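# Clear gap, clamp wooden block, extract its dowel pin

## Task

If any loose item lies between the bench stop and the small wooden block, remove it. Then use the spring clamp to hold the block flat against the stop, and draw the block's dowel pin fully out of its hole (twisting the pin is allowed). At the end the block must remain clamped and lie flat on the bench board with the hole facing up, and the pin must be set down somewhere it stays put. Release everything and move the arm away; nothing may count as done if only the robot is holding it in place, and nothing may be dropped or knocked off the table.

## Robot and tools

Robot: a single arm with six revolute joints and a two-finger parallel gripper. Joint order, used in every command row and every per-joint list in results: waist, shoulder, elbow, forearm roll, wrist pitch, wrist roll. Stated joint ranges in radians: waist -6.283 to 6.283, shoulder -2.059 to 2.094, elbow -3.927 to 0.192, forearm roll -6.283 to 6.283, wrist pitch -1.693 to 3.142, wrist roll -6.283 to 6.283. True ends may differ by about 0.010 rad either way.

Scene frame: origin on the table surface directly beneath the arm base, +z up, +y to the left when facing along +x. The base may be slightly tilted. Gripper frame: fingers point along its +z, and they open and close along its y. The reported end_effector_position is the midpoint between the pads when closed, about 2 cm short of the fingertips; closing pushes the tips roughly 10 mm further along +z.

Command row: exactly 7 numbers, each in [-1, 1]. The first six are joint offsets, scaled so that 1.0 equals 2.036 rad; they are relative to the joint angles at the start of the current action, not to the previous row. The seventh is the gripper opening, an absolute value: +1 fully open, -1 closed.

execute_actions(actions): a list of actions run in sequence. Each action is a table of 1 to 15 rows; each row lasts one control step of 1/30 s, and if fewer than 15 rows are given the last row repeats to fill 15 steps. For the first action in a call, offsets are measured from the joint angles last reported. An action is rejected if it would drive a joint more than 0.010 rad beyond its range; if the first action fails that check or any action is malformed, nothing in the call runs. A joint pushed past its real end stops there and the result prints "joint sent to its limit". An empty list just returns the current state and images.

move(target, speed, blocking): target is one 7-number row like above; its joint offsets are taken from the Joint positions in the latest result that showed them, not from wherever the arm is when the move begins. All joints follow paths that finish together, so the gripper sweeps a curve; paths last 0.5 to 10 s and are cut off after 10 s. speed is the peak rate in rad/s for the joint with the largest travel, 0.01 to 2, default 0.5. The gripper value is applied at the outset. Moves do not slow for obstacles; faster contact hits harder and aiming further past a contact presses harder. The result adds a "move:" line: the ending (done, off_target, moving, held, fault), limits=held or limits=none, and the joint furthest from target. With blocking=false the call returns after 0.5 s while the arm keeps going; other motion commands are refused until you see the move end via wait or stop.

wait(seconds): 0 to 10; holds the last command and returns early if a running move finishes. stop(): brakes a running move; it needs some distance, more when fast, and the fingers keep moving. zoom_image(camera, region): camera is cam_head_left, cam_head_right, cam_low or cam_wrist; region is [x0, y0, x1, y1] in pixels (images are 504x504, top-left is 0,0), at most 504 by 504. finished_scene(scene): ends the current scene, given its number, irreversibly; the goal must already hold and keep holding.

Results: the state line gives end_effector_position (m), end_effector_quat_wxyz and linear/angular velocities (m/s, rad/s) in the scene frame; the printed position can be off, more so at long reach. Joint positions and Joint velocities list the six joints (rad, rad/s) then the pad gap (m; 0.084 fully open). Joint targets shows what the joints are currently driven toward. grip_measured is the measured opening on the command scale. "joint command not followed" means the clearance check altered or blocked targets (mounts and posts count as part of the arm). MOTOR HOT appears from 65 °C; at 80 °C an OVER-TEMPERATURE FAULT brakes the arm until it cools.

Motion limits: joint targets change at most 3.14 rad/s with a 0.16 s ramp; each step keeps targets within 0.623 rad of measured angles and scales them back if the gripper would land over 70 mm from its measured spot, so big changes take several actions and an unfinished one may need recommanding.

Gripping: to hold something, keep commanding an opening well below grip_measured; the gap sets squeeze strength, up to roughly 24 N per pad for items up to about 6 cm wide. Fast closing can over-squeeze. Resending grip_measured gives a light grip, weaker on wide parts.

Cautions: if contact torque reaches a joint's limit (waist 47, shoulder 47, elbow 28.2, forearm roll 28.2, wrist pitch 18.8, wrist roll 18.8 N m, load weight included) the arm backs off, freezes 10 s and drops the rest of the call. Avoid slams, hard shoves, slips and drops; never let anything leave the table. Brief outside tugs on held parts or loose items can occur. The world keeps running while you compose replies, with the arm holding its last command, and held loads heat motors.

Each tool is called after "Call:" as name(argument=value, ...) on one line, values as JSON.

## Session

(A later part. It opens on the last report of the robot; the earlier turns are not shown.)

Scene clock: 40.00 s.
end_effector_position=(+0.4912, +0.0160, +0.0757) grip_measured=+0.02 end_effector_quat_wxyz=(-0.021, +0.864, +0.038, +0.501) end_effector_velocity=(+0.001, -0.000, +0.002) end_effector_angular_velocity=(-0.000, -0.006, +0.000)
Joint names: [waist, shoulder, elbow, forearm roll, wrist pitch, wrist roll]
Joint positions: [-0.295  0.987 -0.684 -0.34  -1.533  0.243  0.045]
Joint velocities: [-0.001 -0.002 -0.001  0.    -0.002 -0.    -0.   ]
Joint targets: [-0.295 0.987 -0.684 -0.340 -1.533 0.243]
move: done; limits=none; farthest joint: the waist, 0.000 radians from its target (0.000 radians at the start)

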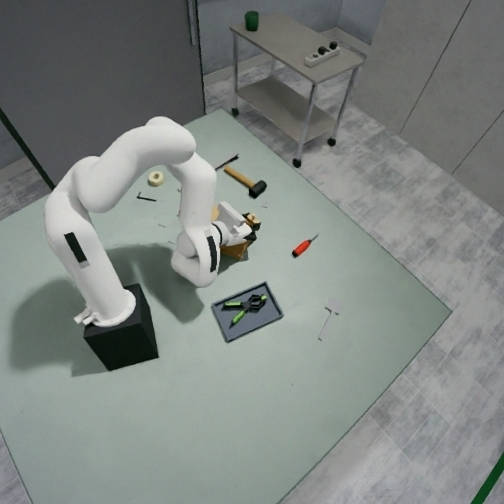

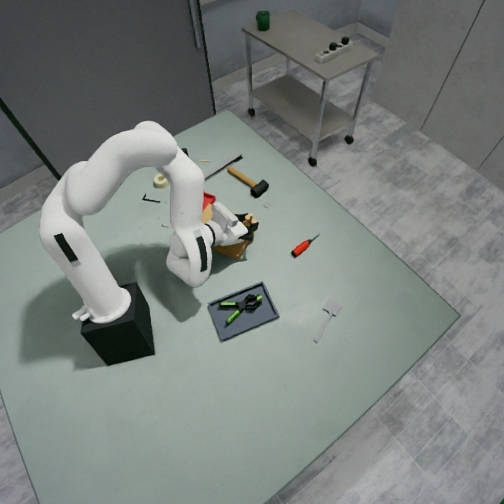

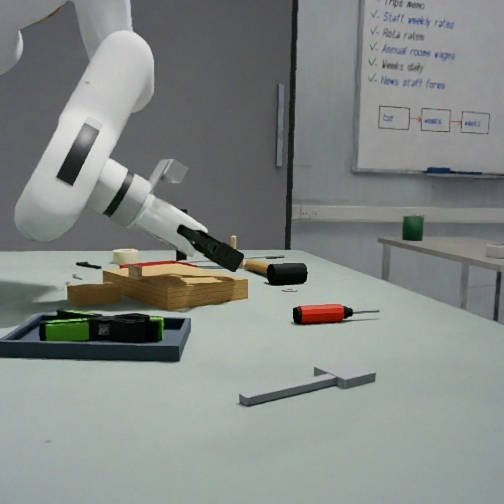

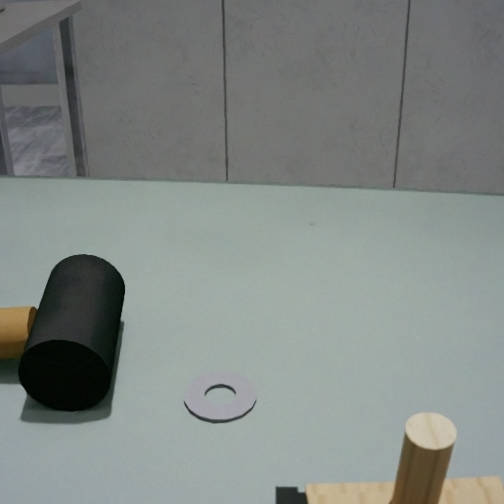

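Call:
move(target=[0.02,0.026,0.0535,0,-0.072,-0.025,-0.5], speed=0.2)

Call:
zoom_image(camera="cam_low", region=[90, 190, 290, 330])

Scene clock: 42.37 s.
end_effector_position=(+0.4398, +0.0337, +0.0692) grip_measured=+0.02 end_effector_quat_wxyz=(-0.033, +0.868, +0.051, +0.492) end_effector_velocity=(-0.001, +0.000, -0.000) end_effector_angular_velocity=(+0.000, +0.001, +0.000)
Joint names: [waist, shoulder, elbow, forearm roll, wrist pitch, wrist roll]
Joint positions: [-0.254  1.04  -0.575 -0.34  -1.679  0.193  0.045]
Joint velocities: [ 0.001  0.001  0.003 -0.    -0.003 -0.001  0.   ]
Joint targets: [-0.254 1.040 -0.575 -0.340 -1.679 0.193]
move: done; limits=none; farthest joint: the wrist roll, 0.001 radians from its target (0.051 radians at the start)

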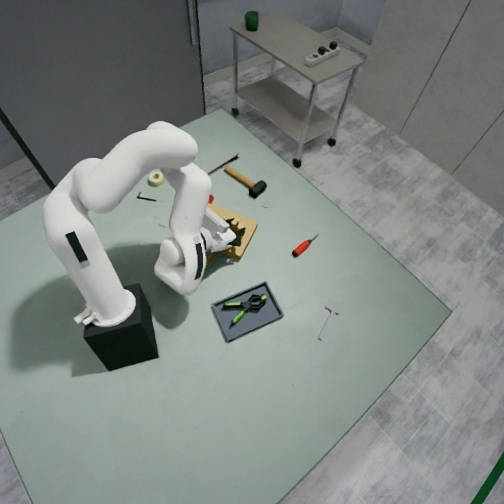

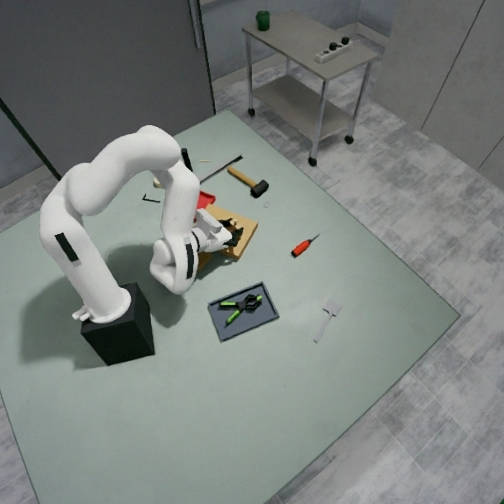

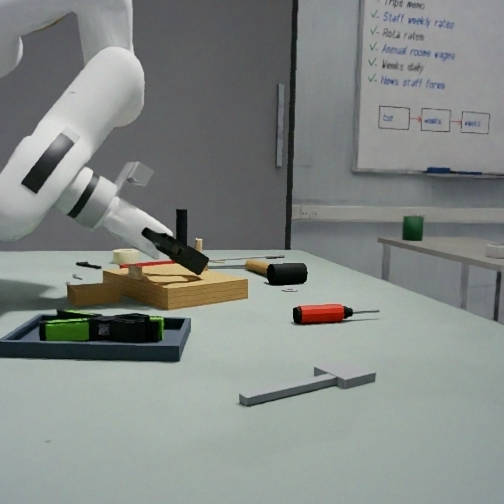

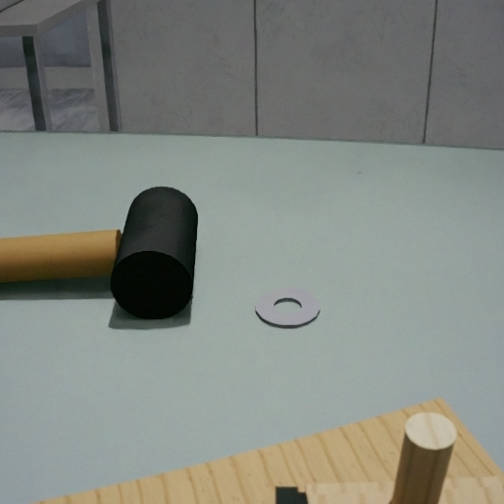

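Region (90, 190, 290, 330) of cam_low's 504x504 image, scaled by 2.520, with more detail than that image has; it fills the top 353 rows of this view, and the rest is white.

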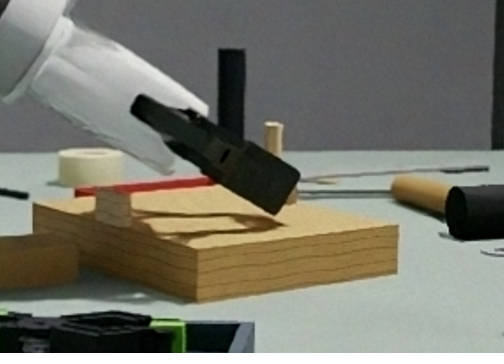

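Call:
execute_actions(actions=[[[0,0,0,0,0.002,0,-0.5],[0,0,0,0,0.004,0,-0.5],[0,0,0,0,0.006,0,-0.5],[0,0,0,0,0.008,0,-0.5],[0,0,0,0,0.01,0,-0.5],[0,0,0,0,0.012,0,-0.5],[0,0,0,0,0.014,0,-0.5],[0,0,0,0,0.016,0,-0.5],[0,0,0,0,0.018,0,-0.5],[0,0,0,0,0.019,0,-0.5]],[[0,0,0,0,0,0,0],[0,0,0,0,0,0,0],[0,0,0,0,0,0,0.1],[0,0,0,0,0,0,0.1],[0,0,0,0,0,0,0.2],[0,0,0,0,0,0,0.3],[0,0,0,0,0,0,0.5]]])

Call:
move(target=[0,-0.25,0,0,0.15,0,0.5], speed=0.5)

Scene clock: 44.40 s.
end_effector_position=(+0.4378, +0.0318, +0.0604) grip_measured=+0.49 end_effector_quat_wxyz=(-0.029, +0.877, +0.050, +0.477) end_effector_velocity=(+0.000, -0.000, +0.001) end_effector_angular_velocity=(-0.000, -0.004, -0.001)
Joint names: [waist, shoulder, elbow, forearm roll, wrist pitch, wrist roll]
Joint positions: [-0.254  1.04  -0.575 -0.34  -1.644  0.193  0.065]
Joint velocities: [-0.001 -0.    -0.     0.001 -0.003 -0.     0.   ]
Joint targets: [-0.254 1.040 -0.575 -0.340 -1.644 0.193]

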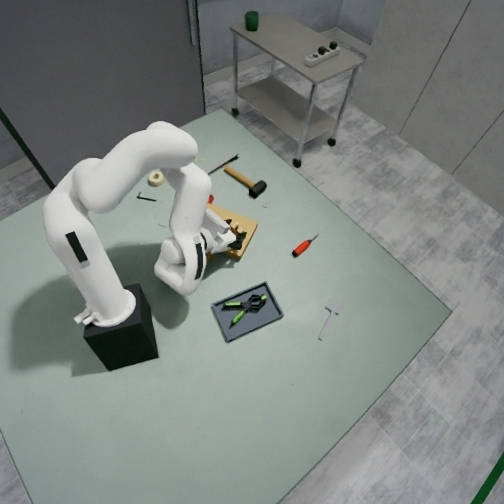

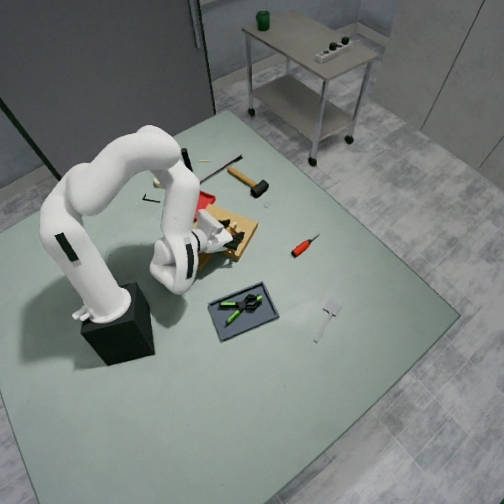

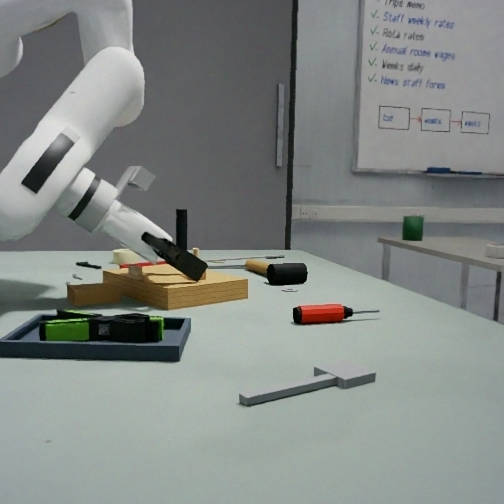

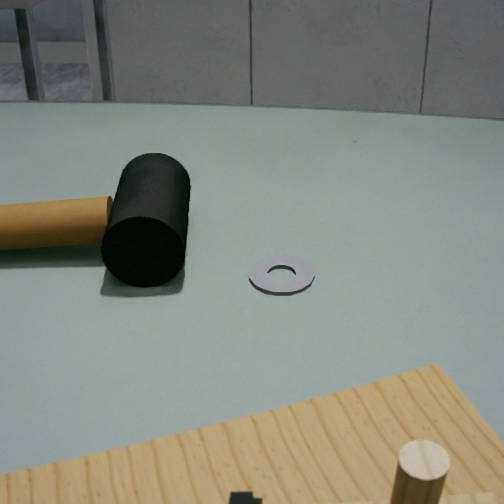

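Scene clock: 46.07 s.
end_effector_position=(+0.5521, +0.0845, +0.2054) grip_measured=+0.49 end_effector_quat_wxyz=(-0.002, +0.824, +0.125, +0.552) end_effector_velocity=(+0.000, +0.000, +0.000) end_effector_angular_velocity=(+0.000, -0.000, -0.000)
Joint names: [waist, shoulder, elbow, forearm roll, wrist pitch, wrist roll]
Joint positions: [-0.254  0.531 -0.575 -0.34  -1.338  0.193  0.065]
Joint velocities: [-0.    -0.002 -0.    -0.     0.002  0.001  0.   ]
Joint targets: [-0.254 0.531 -0.575 -0.340 -1.338 0.193]
move: done; limits=none; farthest joint: the waist, 0.000 radians from its target (0.000 radians at the start)

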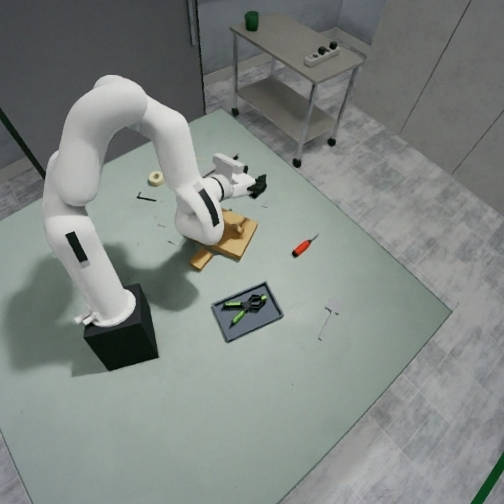

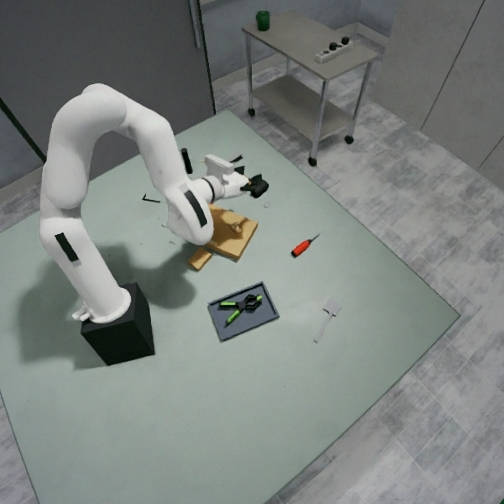

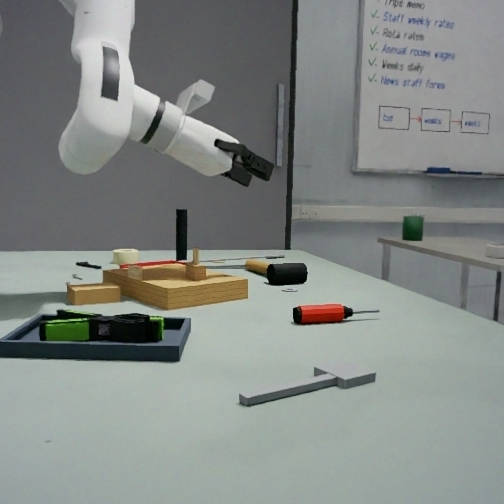

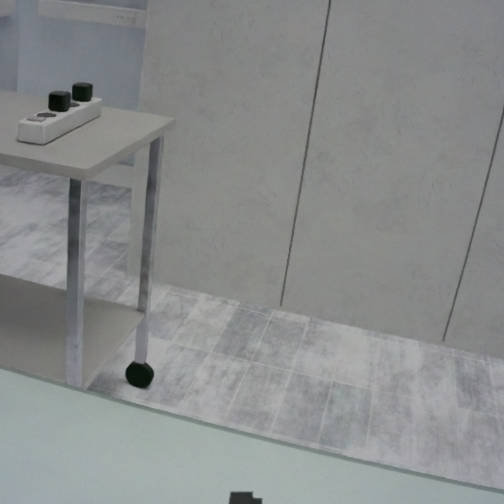

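Call:
move(target=[-0.05,-0.25,0.01,0.1,0.3,-0.1,1], speed=1.0)

Call:
move(target=[-0.0806,-0.197,0.015,0.2969,0.8213,-0.3072,1], speed=1.2)

Scene clock: 48.33 s.
end_effector_position=(+0.5932, +0.0135, +0.3491) grip_measured=+1.00 end_effector_quat_wxyz=(+0.191, +0.827, +0.101, +0.519) end_effector_velocity=(+0.000, -0.001, +0.001) end_effector_angular_velocity=(-0.000, -0.001, -0.002)
Joint names: [waist, shoulder, elbow, forearm roll, wrist pitch, wrist roll]
Joint positions: [-0.356  0.023 -0.555 -0.137 -0.728 -0.011  0.084]
Joint velocities: [-0.001 -0.002 -0.001  0.001  0.003  0.     0.   ]
Joint targets: [-0.356 0.023 -0.555 -0.137 -0.728 -0.011]
move: done; limits=none; farthest joint: the shoulder, 0.001 radians from its target (0.509 radians at the start)

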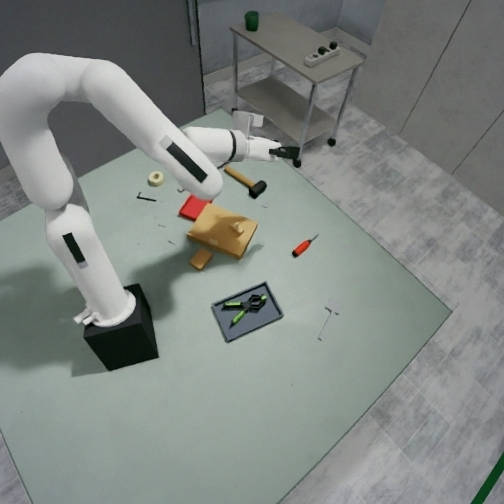

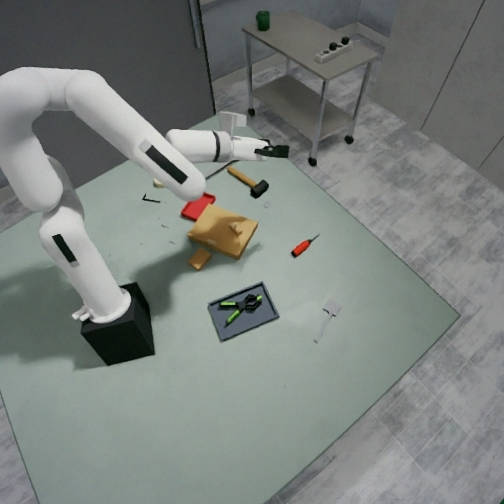

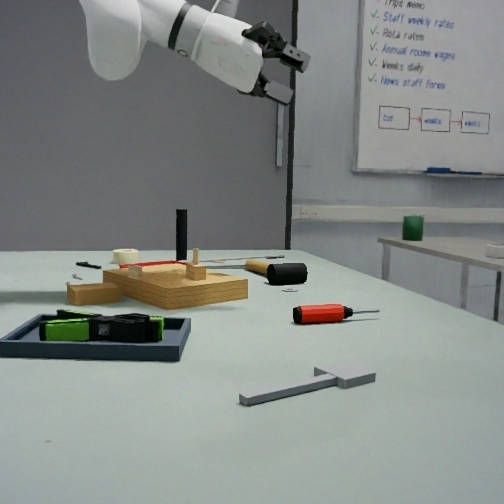

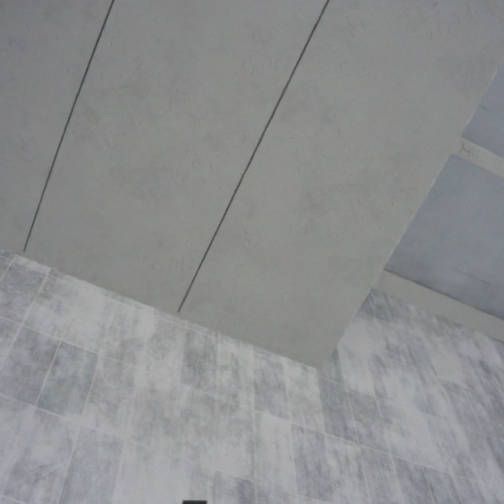

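Scene clock: 50.53 s.
end_effector_position=(+0.3612, -0.0009, +0.2492) grip_measured=+1.00 end_effector_quat_wxyz=(+0.000, +1.000, -0.001, -0.000) end_effector_velocity=(-0.001, +0.001, -0.000) end_effector_angular_velocity=(+0.003, +0.002, +0.000)
Joint names: [waist, shoulder, elbow, forearm roll, wrist pitch, wrist roll]
Joint positions: [-0.52  -0.378 -0.524  0.467  0.944 -0.636  0.084]
Joint velocities: [-0.    -0.001 -0.     0.001  0.004 -0.001  0.   ]
Joint targets: [-0.520 -0.378 -0.524 0.467 0.944 -0.636]
move: done; limits=none; farthest joint: the waist, 0.000 radians from its target (0.164 radians at the start)

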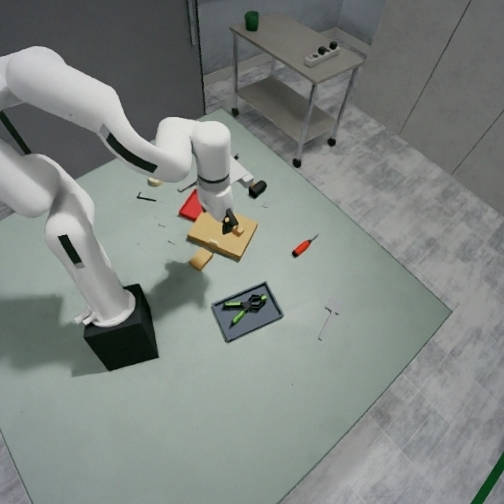

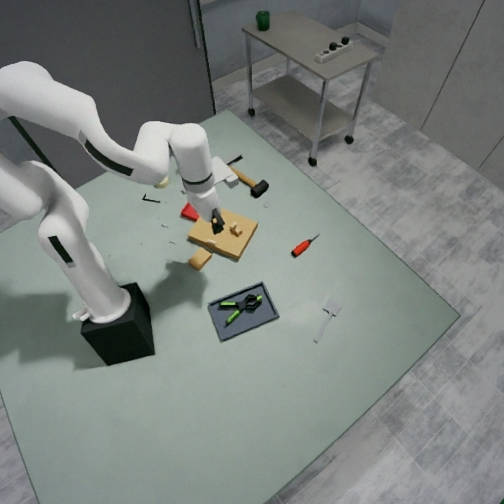

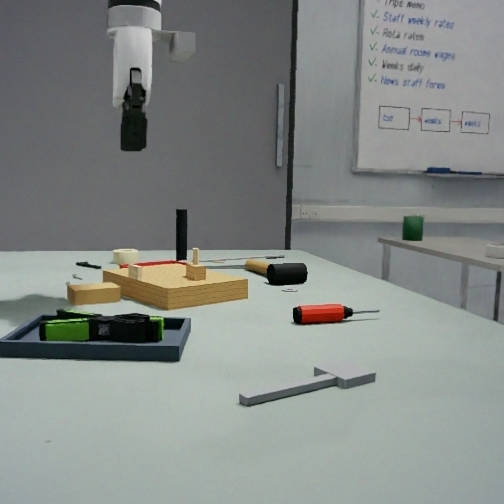

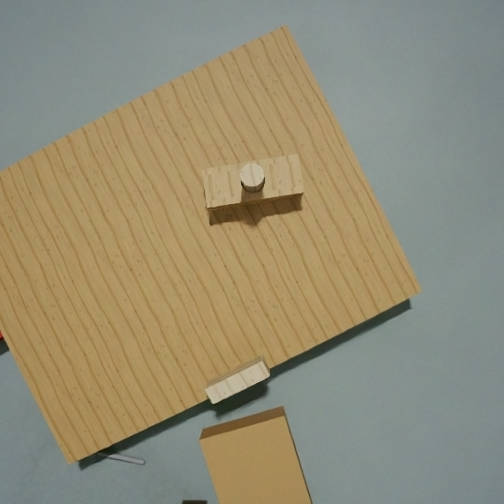

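Call:
move(target=[0.1533,0.2687,-0.1196,0.1066,-0.1809,-0.0663,0.6], speed=0.7)

Call:
move(target=[0.0265,0.0668,-0.0145,0.067,-0.0477,-0.0511,0.6], speed=0.2)

Scene clock: 54.53 s.
end_effector_position=(+0.4575, +0.0350, +0.1148) grip_measured=+0.59 end_effector_quat_wxyz=(+0.000, +0.997, +0.077, +0.000) end_effector_velocity=(-0.001, +0.001, -0.002) end_effector_angular_velocity=(+0.001, +0.003, +0.001)
Joint names: [waist, shoulder, elbow, forearm roll, wrist pitch, wrist roll]
Joint positions: [-0.208  0.169 -0.767  0.684  0.576 -0.771  0.069]
Joint velocities: [ 0.003  0.003 -0.001  0.001 -0.     0.    -0.   ]
Joint targets: [-0.208 0.169 -0.768 0.684 0.576 -0.771]
move: done; limits=none; farthest joint: the waist, 0.000 radians from its target (0.312 radians at the start)

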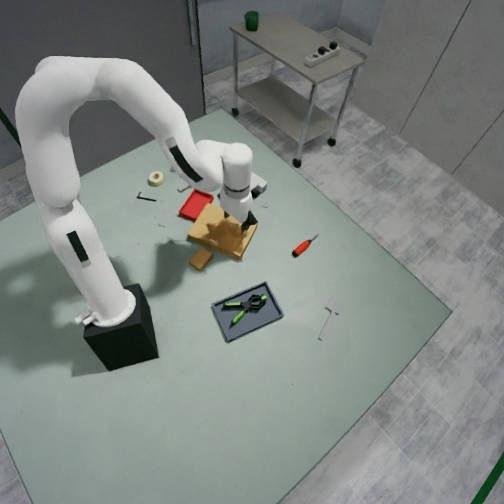

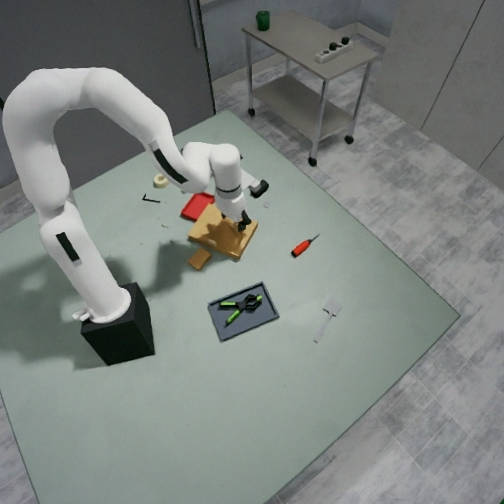

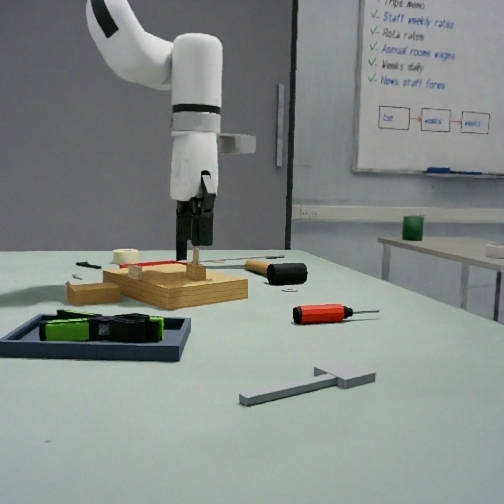

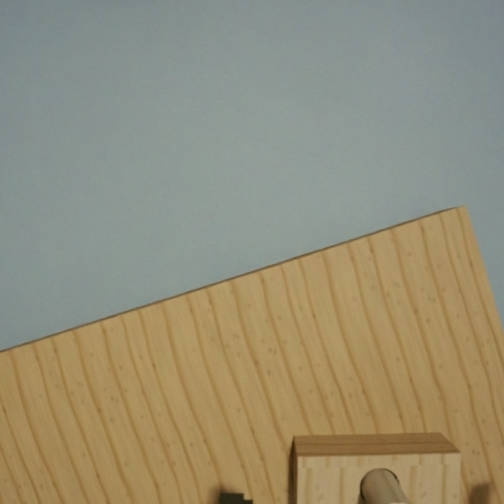

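Scene clock: 55.70 s.
end_effector_position=(+0.4556, +0.0325, +0.0679) grip_measured=+0.59 end_effector_quat_wxyz=(+0.000, +0.997, +0.077, +0.000) end_effector_velocity=(-0.001, -0.000, -0.002) end_effector_angular_velocity=(-0.000, +0.002, -0.000)
Joint names: [waist, shoulder, elbow, forearm roll, wrist pitch, wrist roll]
Joint positions: [-0.154  0.304 -0.797  0.82   0.479 -0.875  0.069]
Joint velocities: [ 0.001  0.005 -0.     0.002 -0.002 -0.002 -0.   ]
Joint targets: [-0.154 0.305 -0.797 0.821 0.479 -0.875]
move: done; limits=none; farthest joint: the shoulder, 0.001 radians from its target (0.136 radians at the start)

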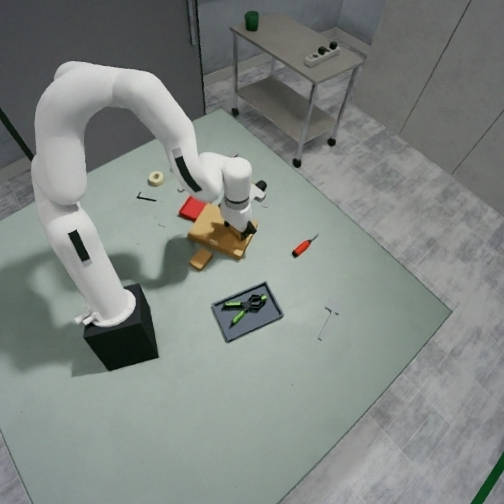

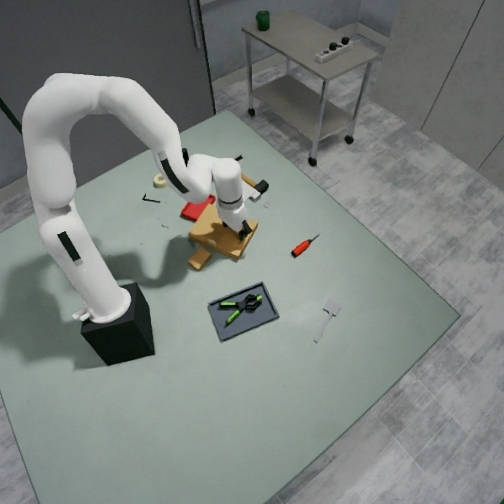

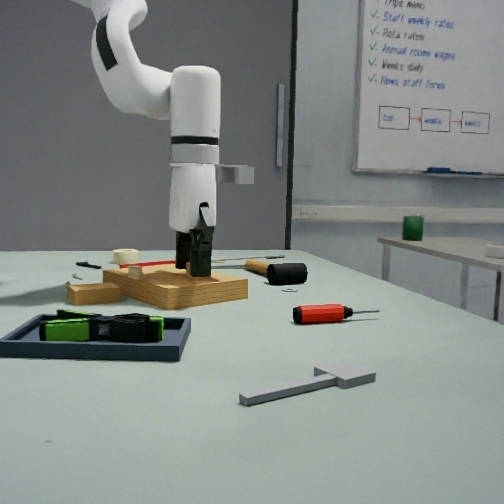

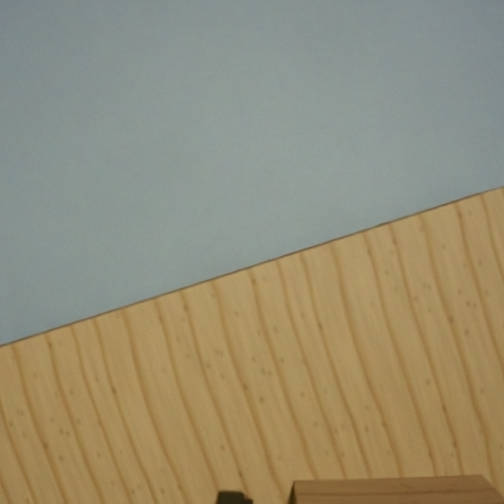

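Call:
execute_actions(actions=[[[0,0,0,0,0,0,0.4],[0,0,0,0,0,0,0.3],[0,0,0,0,0,0,0.25],[0,0,0,0,0,0,0.2],[0,0,0,0,0,0,0.15],[0,0,0,0,0,0,0.1],[0,0,0,0,0,0,0.05],[0,0,0,0,0,0,0],[0,0,0,0,0,0,-0.1],[0,0,0,0,0,0,-0.2],[0,0,0,0,0,0,-0.4]],[[-0.0013,-0.003,0.0007,-0.003,0.002,0.002,-0.4],[-0.0032,-0.008,0.0017,-0.008,0.0057,0.0061,-0.4]]])

Call:
move(target=[0.0365,-0.0752,0.123,0.0871,-0.0428,-0.2,-0.4], speed=0.3)

Call:
zoom_image(camera="cam_low", region=[70, 200, 230, 320])

Scene clock: 58.63 s.
end_effector_position=(+0.4564, +0.0331, +0.0735) grip_measured=+0.01 end_effector_quat_wxyz=(-0.001, +0.997, +0.077, +0.001) end_effector_velocity=(+0.001, -0.000, +0.002) end_effector_angular_velocity=(-0.000, -0.002, -0.001)
Joint names: [waist, shoulder, elbow, forearm roll, wrist pitch, wrist roll]
Joint positions: [-0.161  0.288 -0.794  0.804  0.49  -0.863  0.045]
Joint velocities: [-0.002 -0.004  0.    -0.002  0.001  0.002 -0.   ]
Joint targets: [-0.161 0.288 -0.794 0.804 0.490 -0.862]

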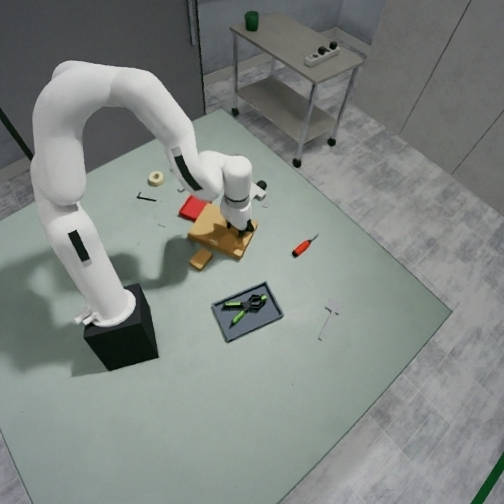

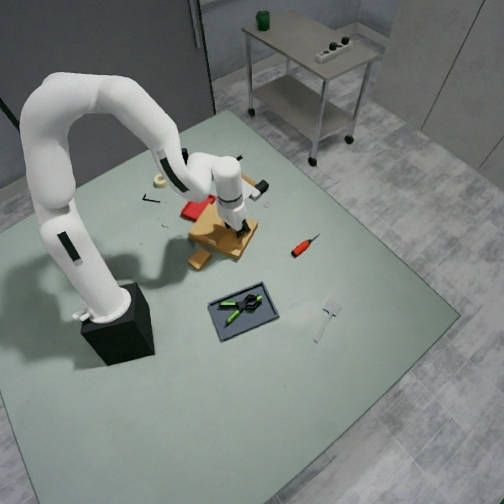

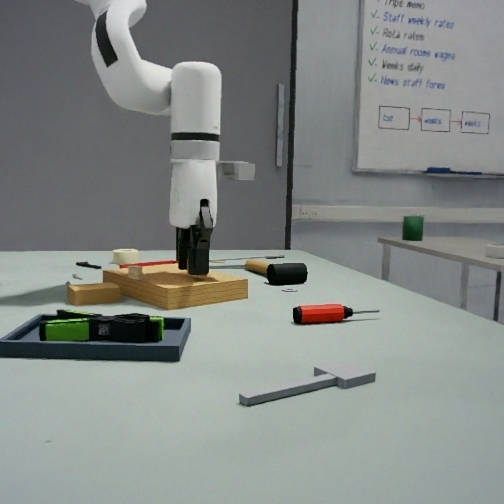

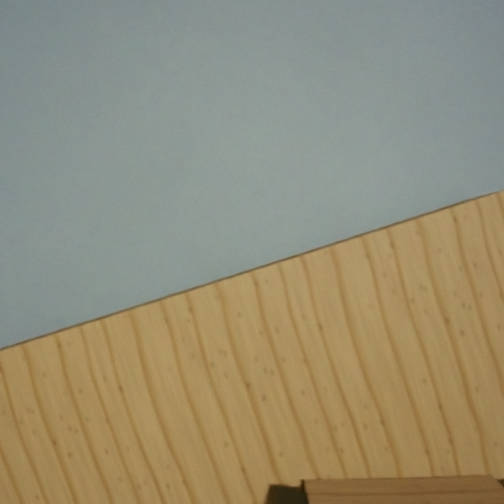

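Scene clock: 60.53 s.
end_effector_position=(+0.3809, +0.0465, +0.0716) grip_measured=+0.01 end_effector_quat_wxyz=(+0.000, +0.976, +0.217, +0.000) end_effector_velocity=(-0.001, +0.000, -0.000) end_effector_angular_velocity=(-0.000, +0.002, +0.004)
Joint names: [waist, shoulder, elbow, forearm roll, wrist pitch, wrist roll]
Joint positions: [-0.087  0.135 -0.543  0.981  0.403 -1.269  0.045]
Joint velocities: [ 0.002 -0.002  0.003  0.    -0.001 -0.003  0.   ]
Joint targets: [-0.087 0.135 -0.543 0.981 0.403 -1.270]
move: done; limits=none; farthest joint: the wrist roll, 0.001 radians from its target (0.408 radians at the start)

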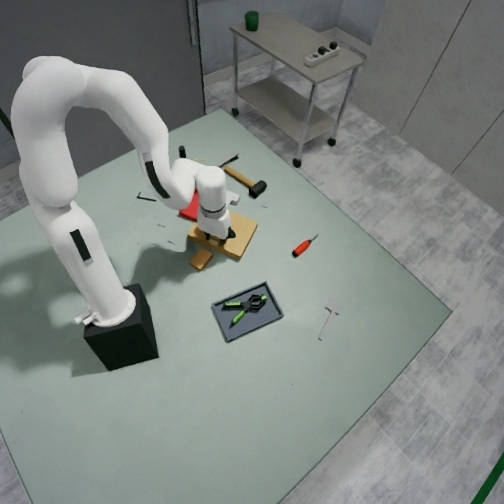

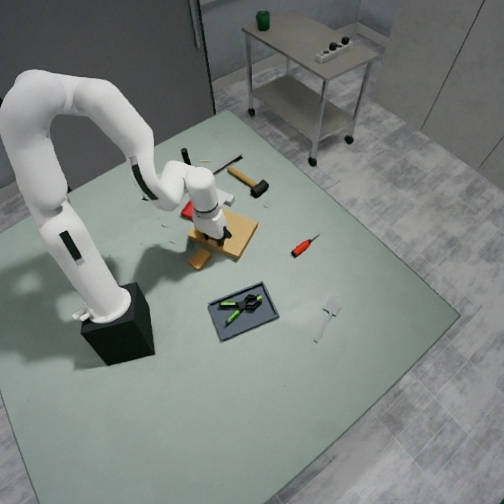

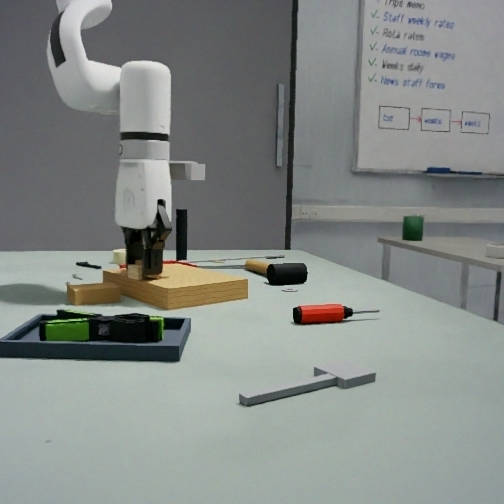

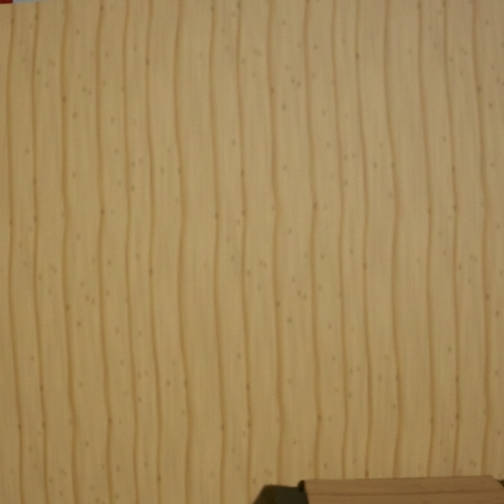

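Region (70, 200, 230, 320) of cam_low's 504x504 image, scaled by 3.150, with more detail than that image has; it fills the top 378 rows of this view, and the rest is white.

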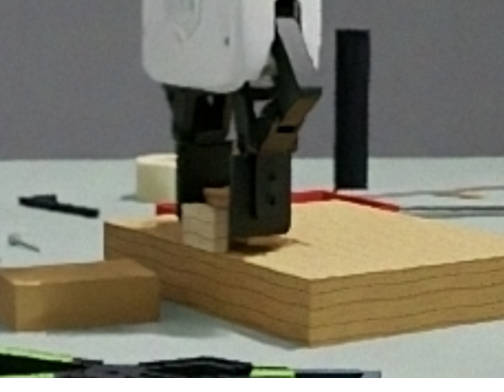

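Call:
execute_actions(actions=[[[0,0.001,0,0,0,0,-0.4],[0,0.002,0,0,0,0,-0.4],[0,0.003,0,0,0,0,-0.4],[0,0.004,0,0,0,0,-0.4],[0,0.0047,0,0,0,0,-0.4],[0,0.0047,0,0,0,0,-0.4],[0,0.0047,0,0,0,0,-0.4],[0,0.0047,0,0,0,0,-0.4],[0,0.0047,0,0,0,0,0],[0,0.0047,0,0,0,0,0.1],[0,0.0047,0,0,0,0,0.3],[0,0.0047,0,0,0,0,0.6],[0,0.0047,0,0,0,0,1]]])

Call:
move(target=[-0.03,-0.1,0.01,-0.1,0.065,0.08,1], speed=0.4)

Call:
move(target=[-0.4955,0.0315,-0.063,-0.1888,0.181,-0.082,1], speed=0.9)

Scene clock: 62.93 s.
end_effector_position=(+0.3780, +0.0452, +0.0687) grip_measured=+0.75 end_effector_quat_wxyz=(-0.000, +0.976, +0.216, -0.004) end_effector_velocity=(-0.001, -0.000, -0.001) end_effector_angular_velocity=(+0.000, +0.003, -0.001)
Joint names: [waist, shoulder, elbow, forearm roll, wrist pitch, wrist roll]
Joint positions: [-0.087  0.145 -0.544  0.981  0.403 -1.269  0.075]
Joint velocities: [0.    0.002 0.    0.    0.001 0.    0.175]
Joint targets: [-0.087 0.145 -0.543 0.981 0.403 -1.269]

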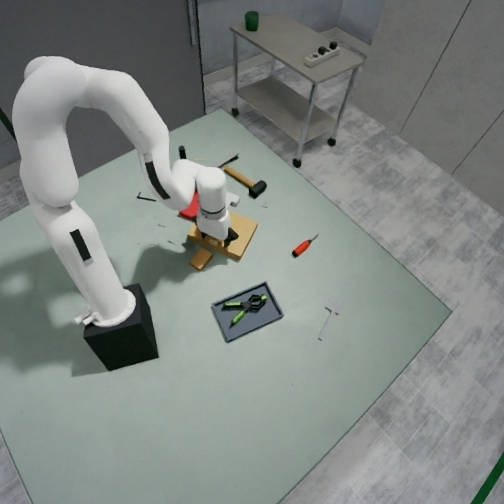

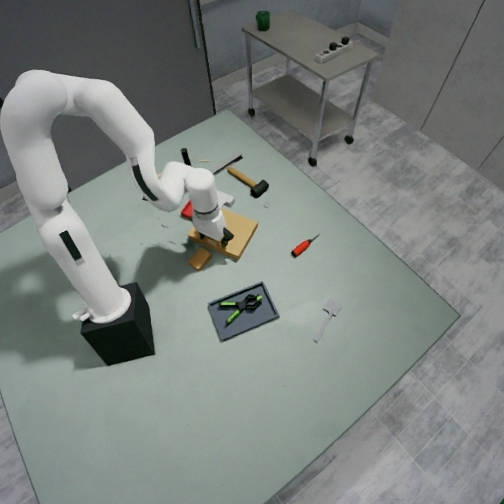

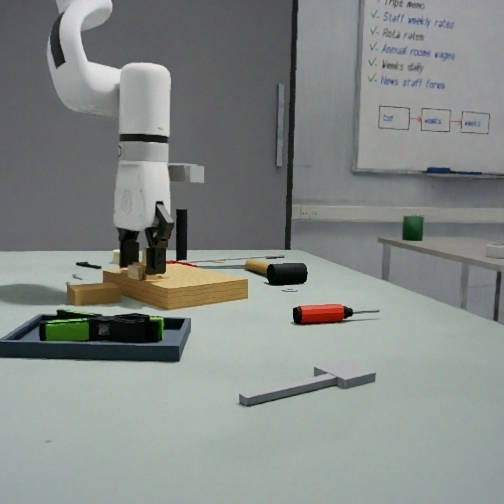

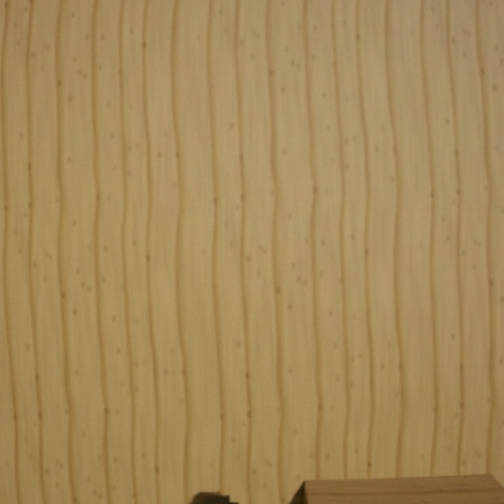

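Scene clock: 64.03 s.
end_effector_position=(+0.3964, +0.0640, +0.1282) grip_measured=+1.00 end_effector_quat_wxyz=(-0.009, +0.974, +0.228, +0.015) end_effector_velocity=(+0.000, +0.000, +0.001) end_effector_angular_velocity=(-0.000, -0.001, +0.000)
Joint names: [waist, shoulder, elbow, forearm roll, wrist pitch, wrist roll]
Joint positions: [-0.148 -0.059 -0.523  0.778  0.535 -1.107  0.084]
Joint velocities: [-0.    -0.004  0.001 -0.002  0.001  0.002 -0.   ]
Joint targets: [-0.148 -0.059 -0.523 0.778 0.535 -1.107]
move: done; limits=none; farthest joint: the waist, 0.001 radians from its target (0.061 radians at the start)

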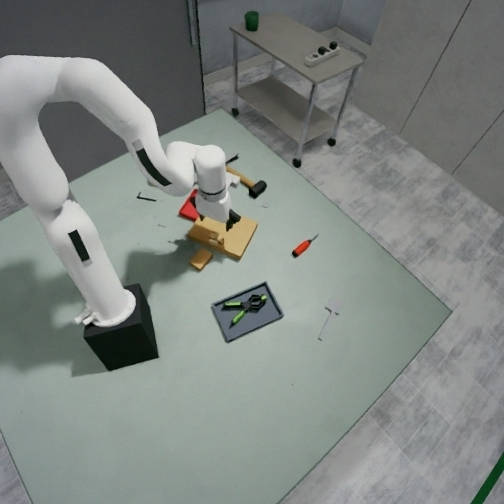

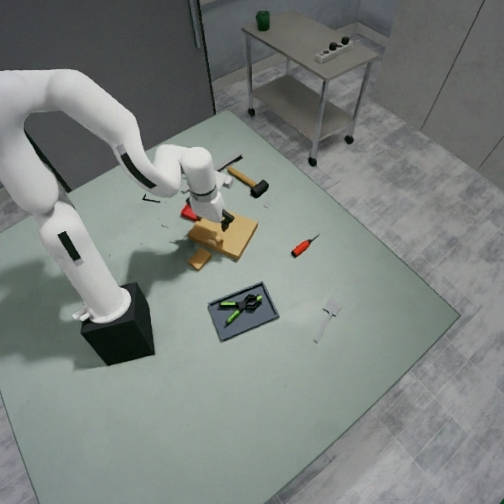

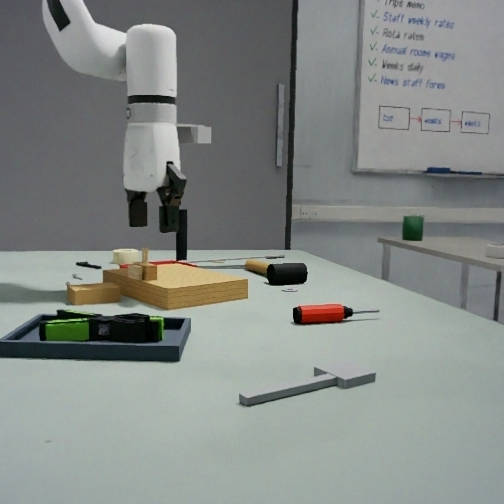

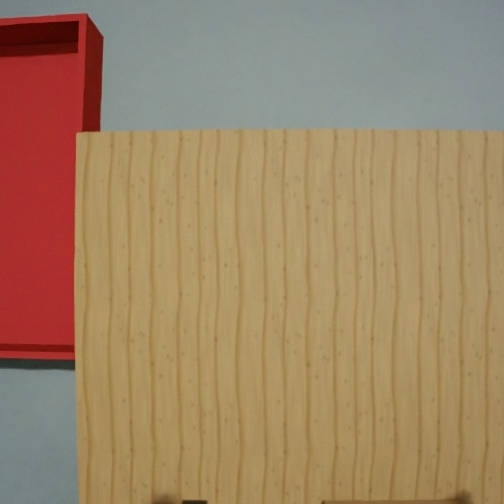

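Scene clock: 65.93 s.
end_effector_position=(+0.2495, -0.2209, +0.2493) grip_measured=+1.00 end_effector_quat_wxyz=(+0.000, +1.000, -0.000, -0.000) end_effector_velocity=(-0.000, -0.001, +0.001) end_effector_angular_velocity=(-0.003, -0.001, -0.001)
Joint names: [waist, shoulder, elbow, forearm roll, wrist pitch, wrist roll]
Joint positions: [-1.156  0.006 -0.651  0.394  0.904 -1.274  0.084]
Joint velocities: [-0.003 -0.    -0.002 -0.001 -0.001 -0.     0.   ]
Joint targets: [-1.156 0.006 -0.651 0.394 0.904 -1.274]
move: done; limits=none; farthest joint: the waist, 0.001 radians from its target (1.009 radians at the start)

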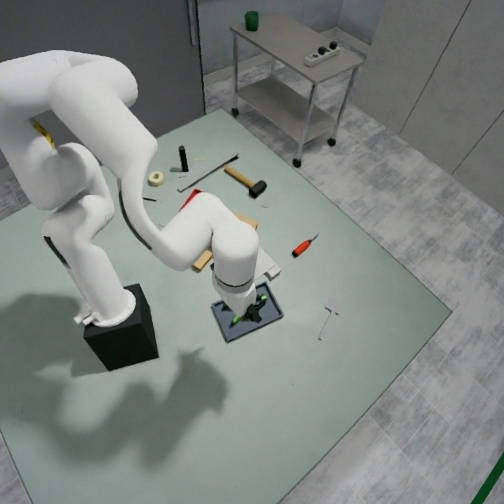

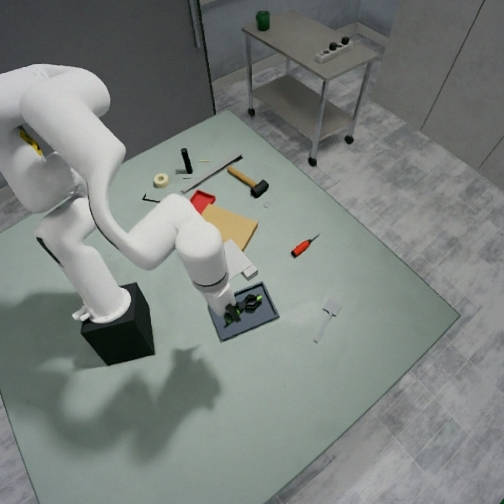

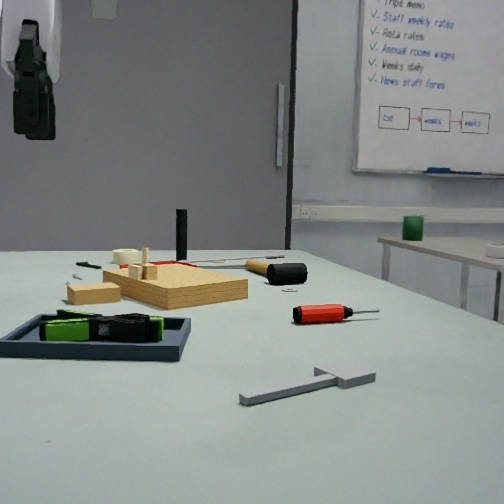

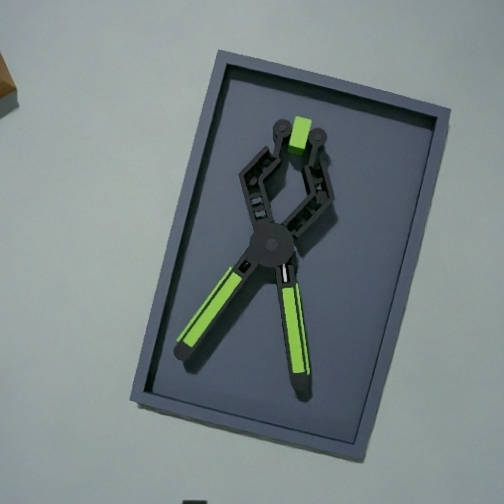

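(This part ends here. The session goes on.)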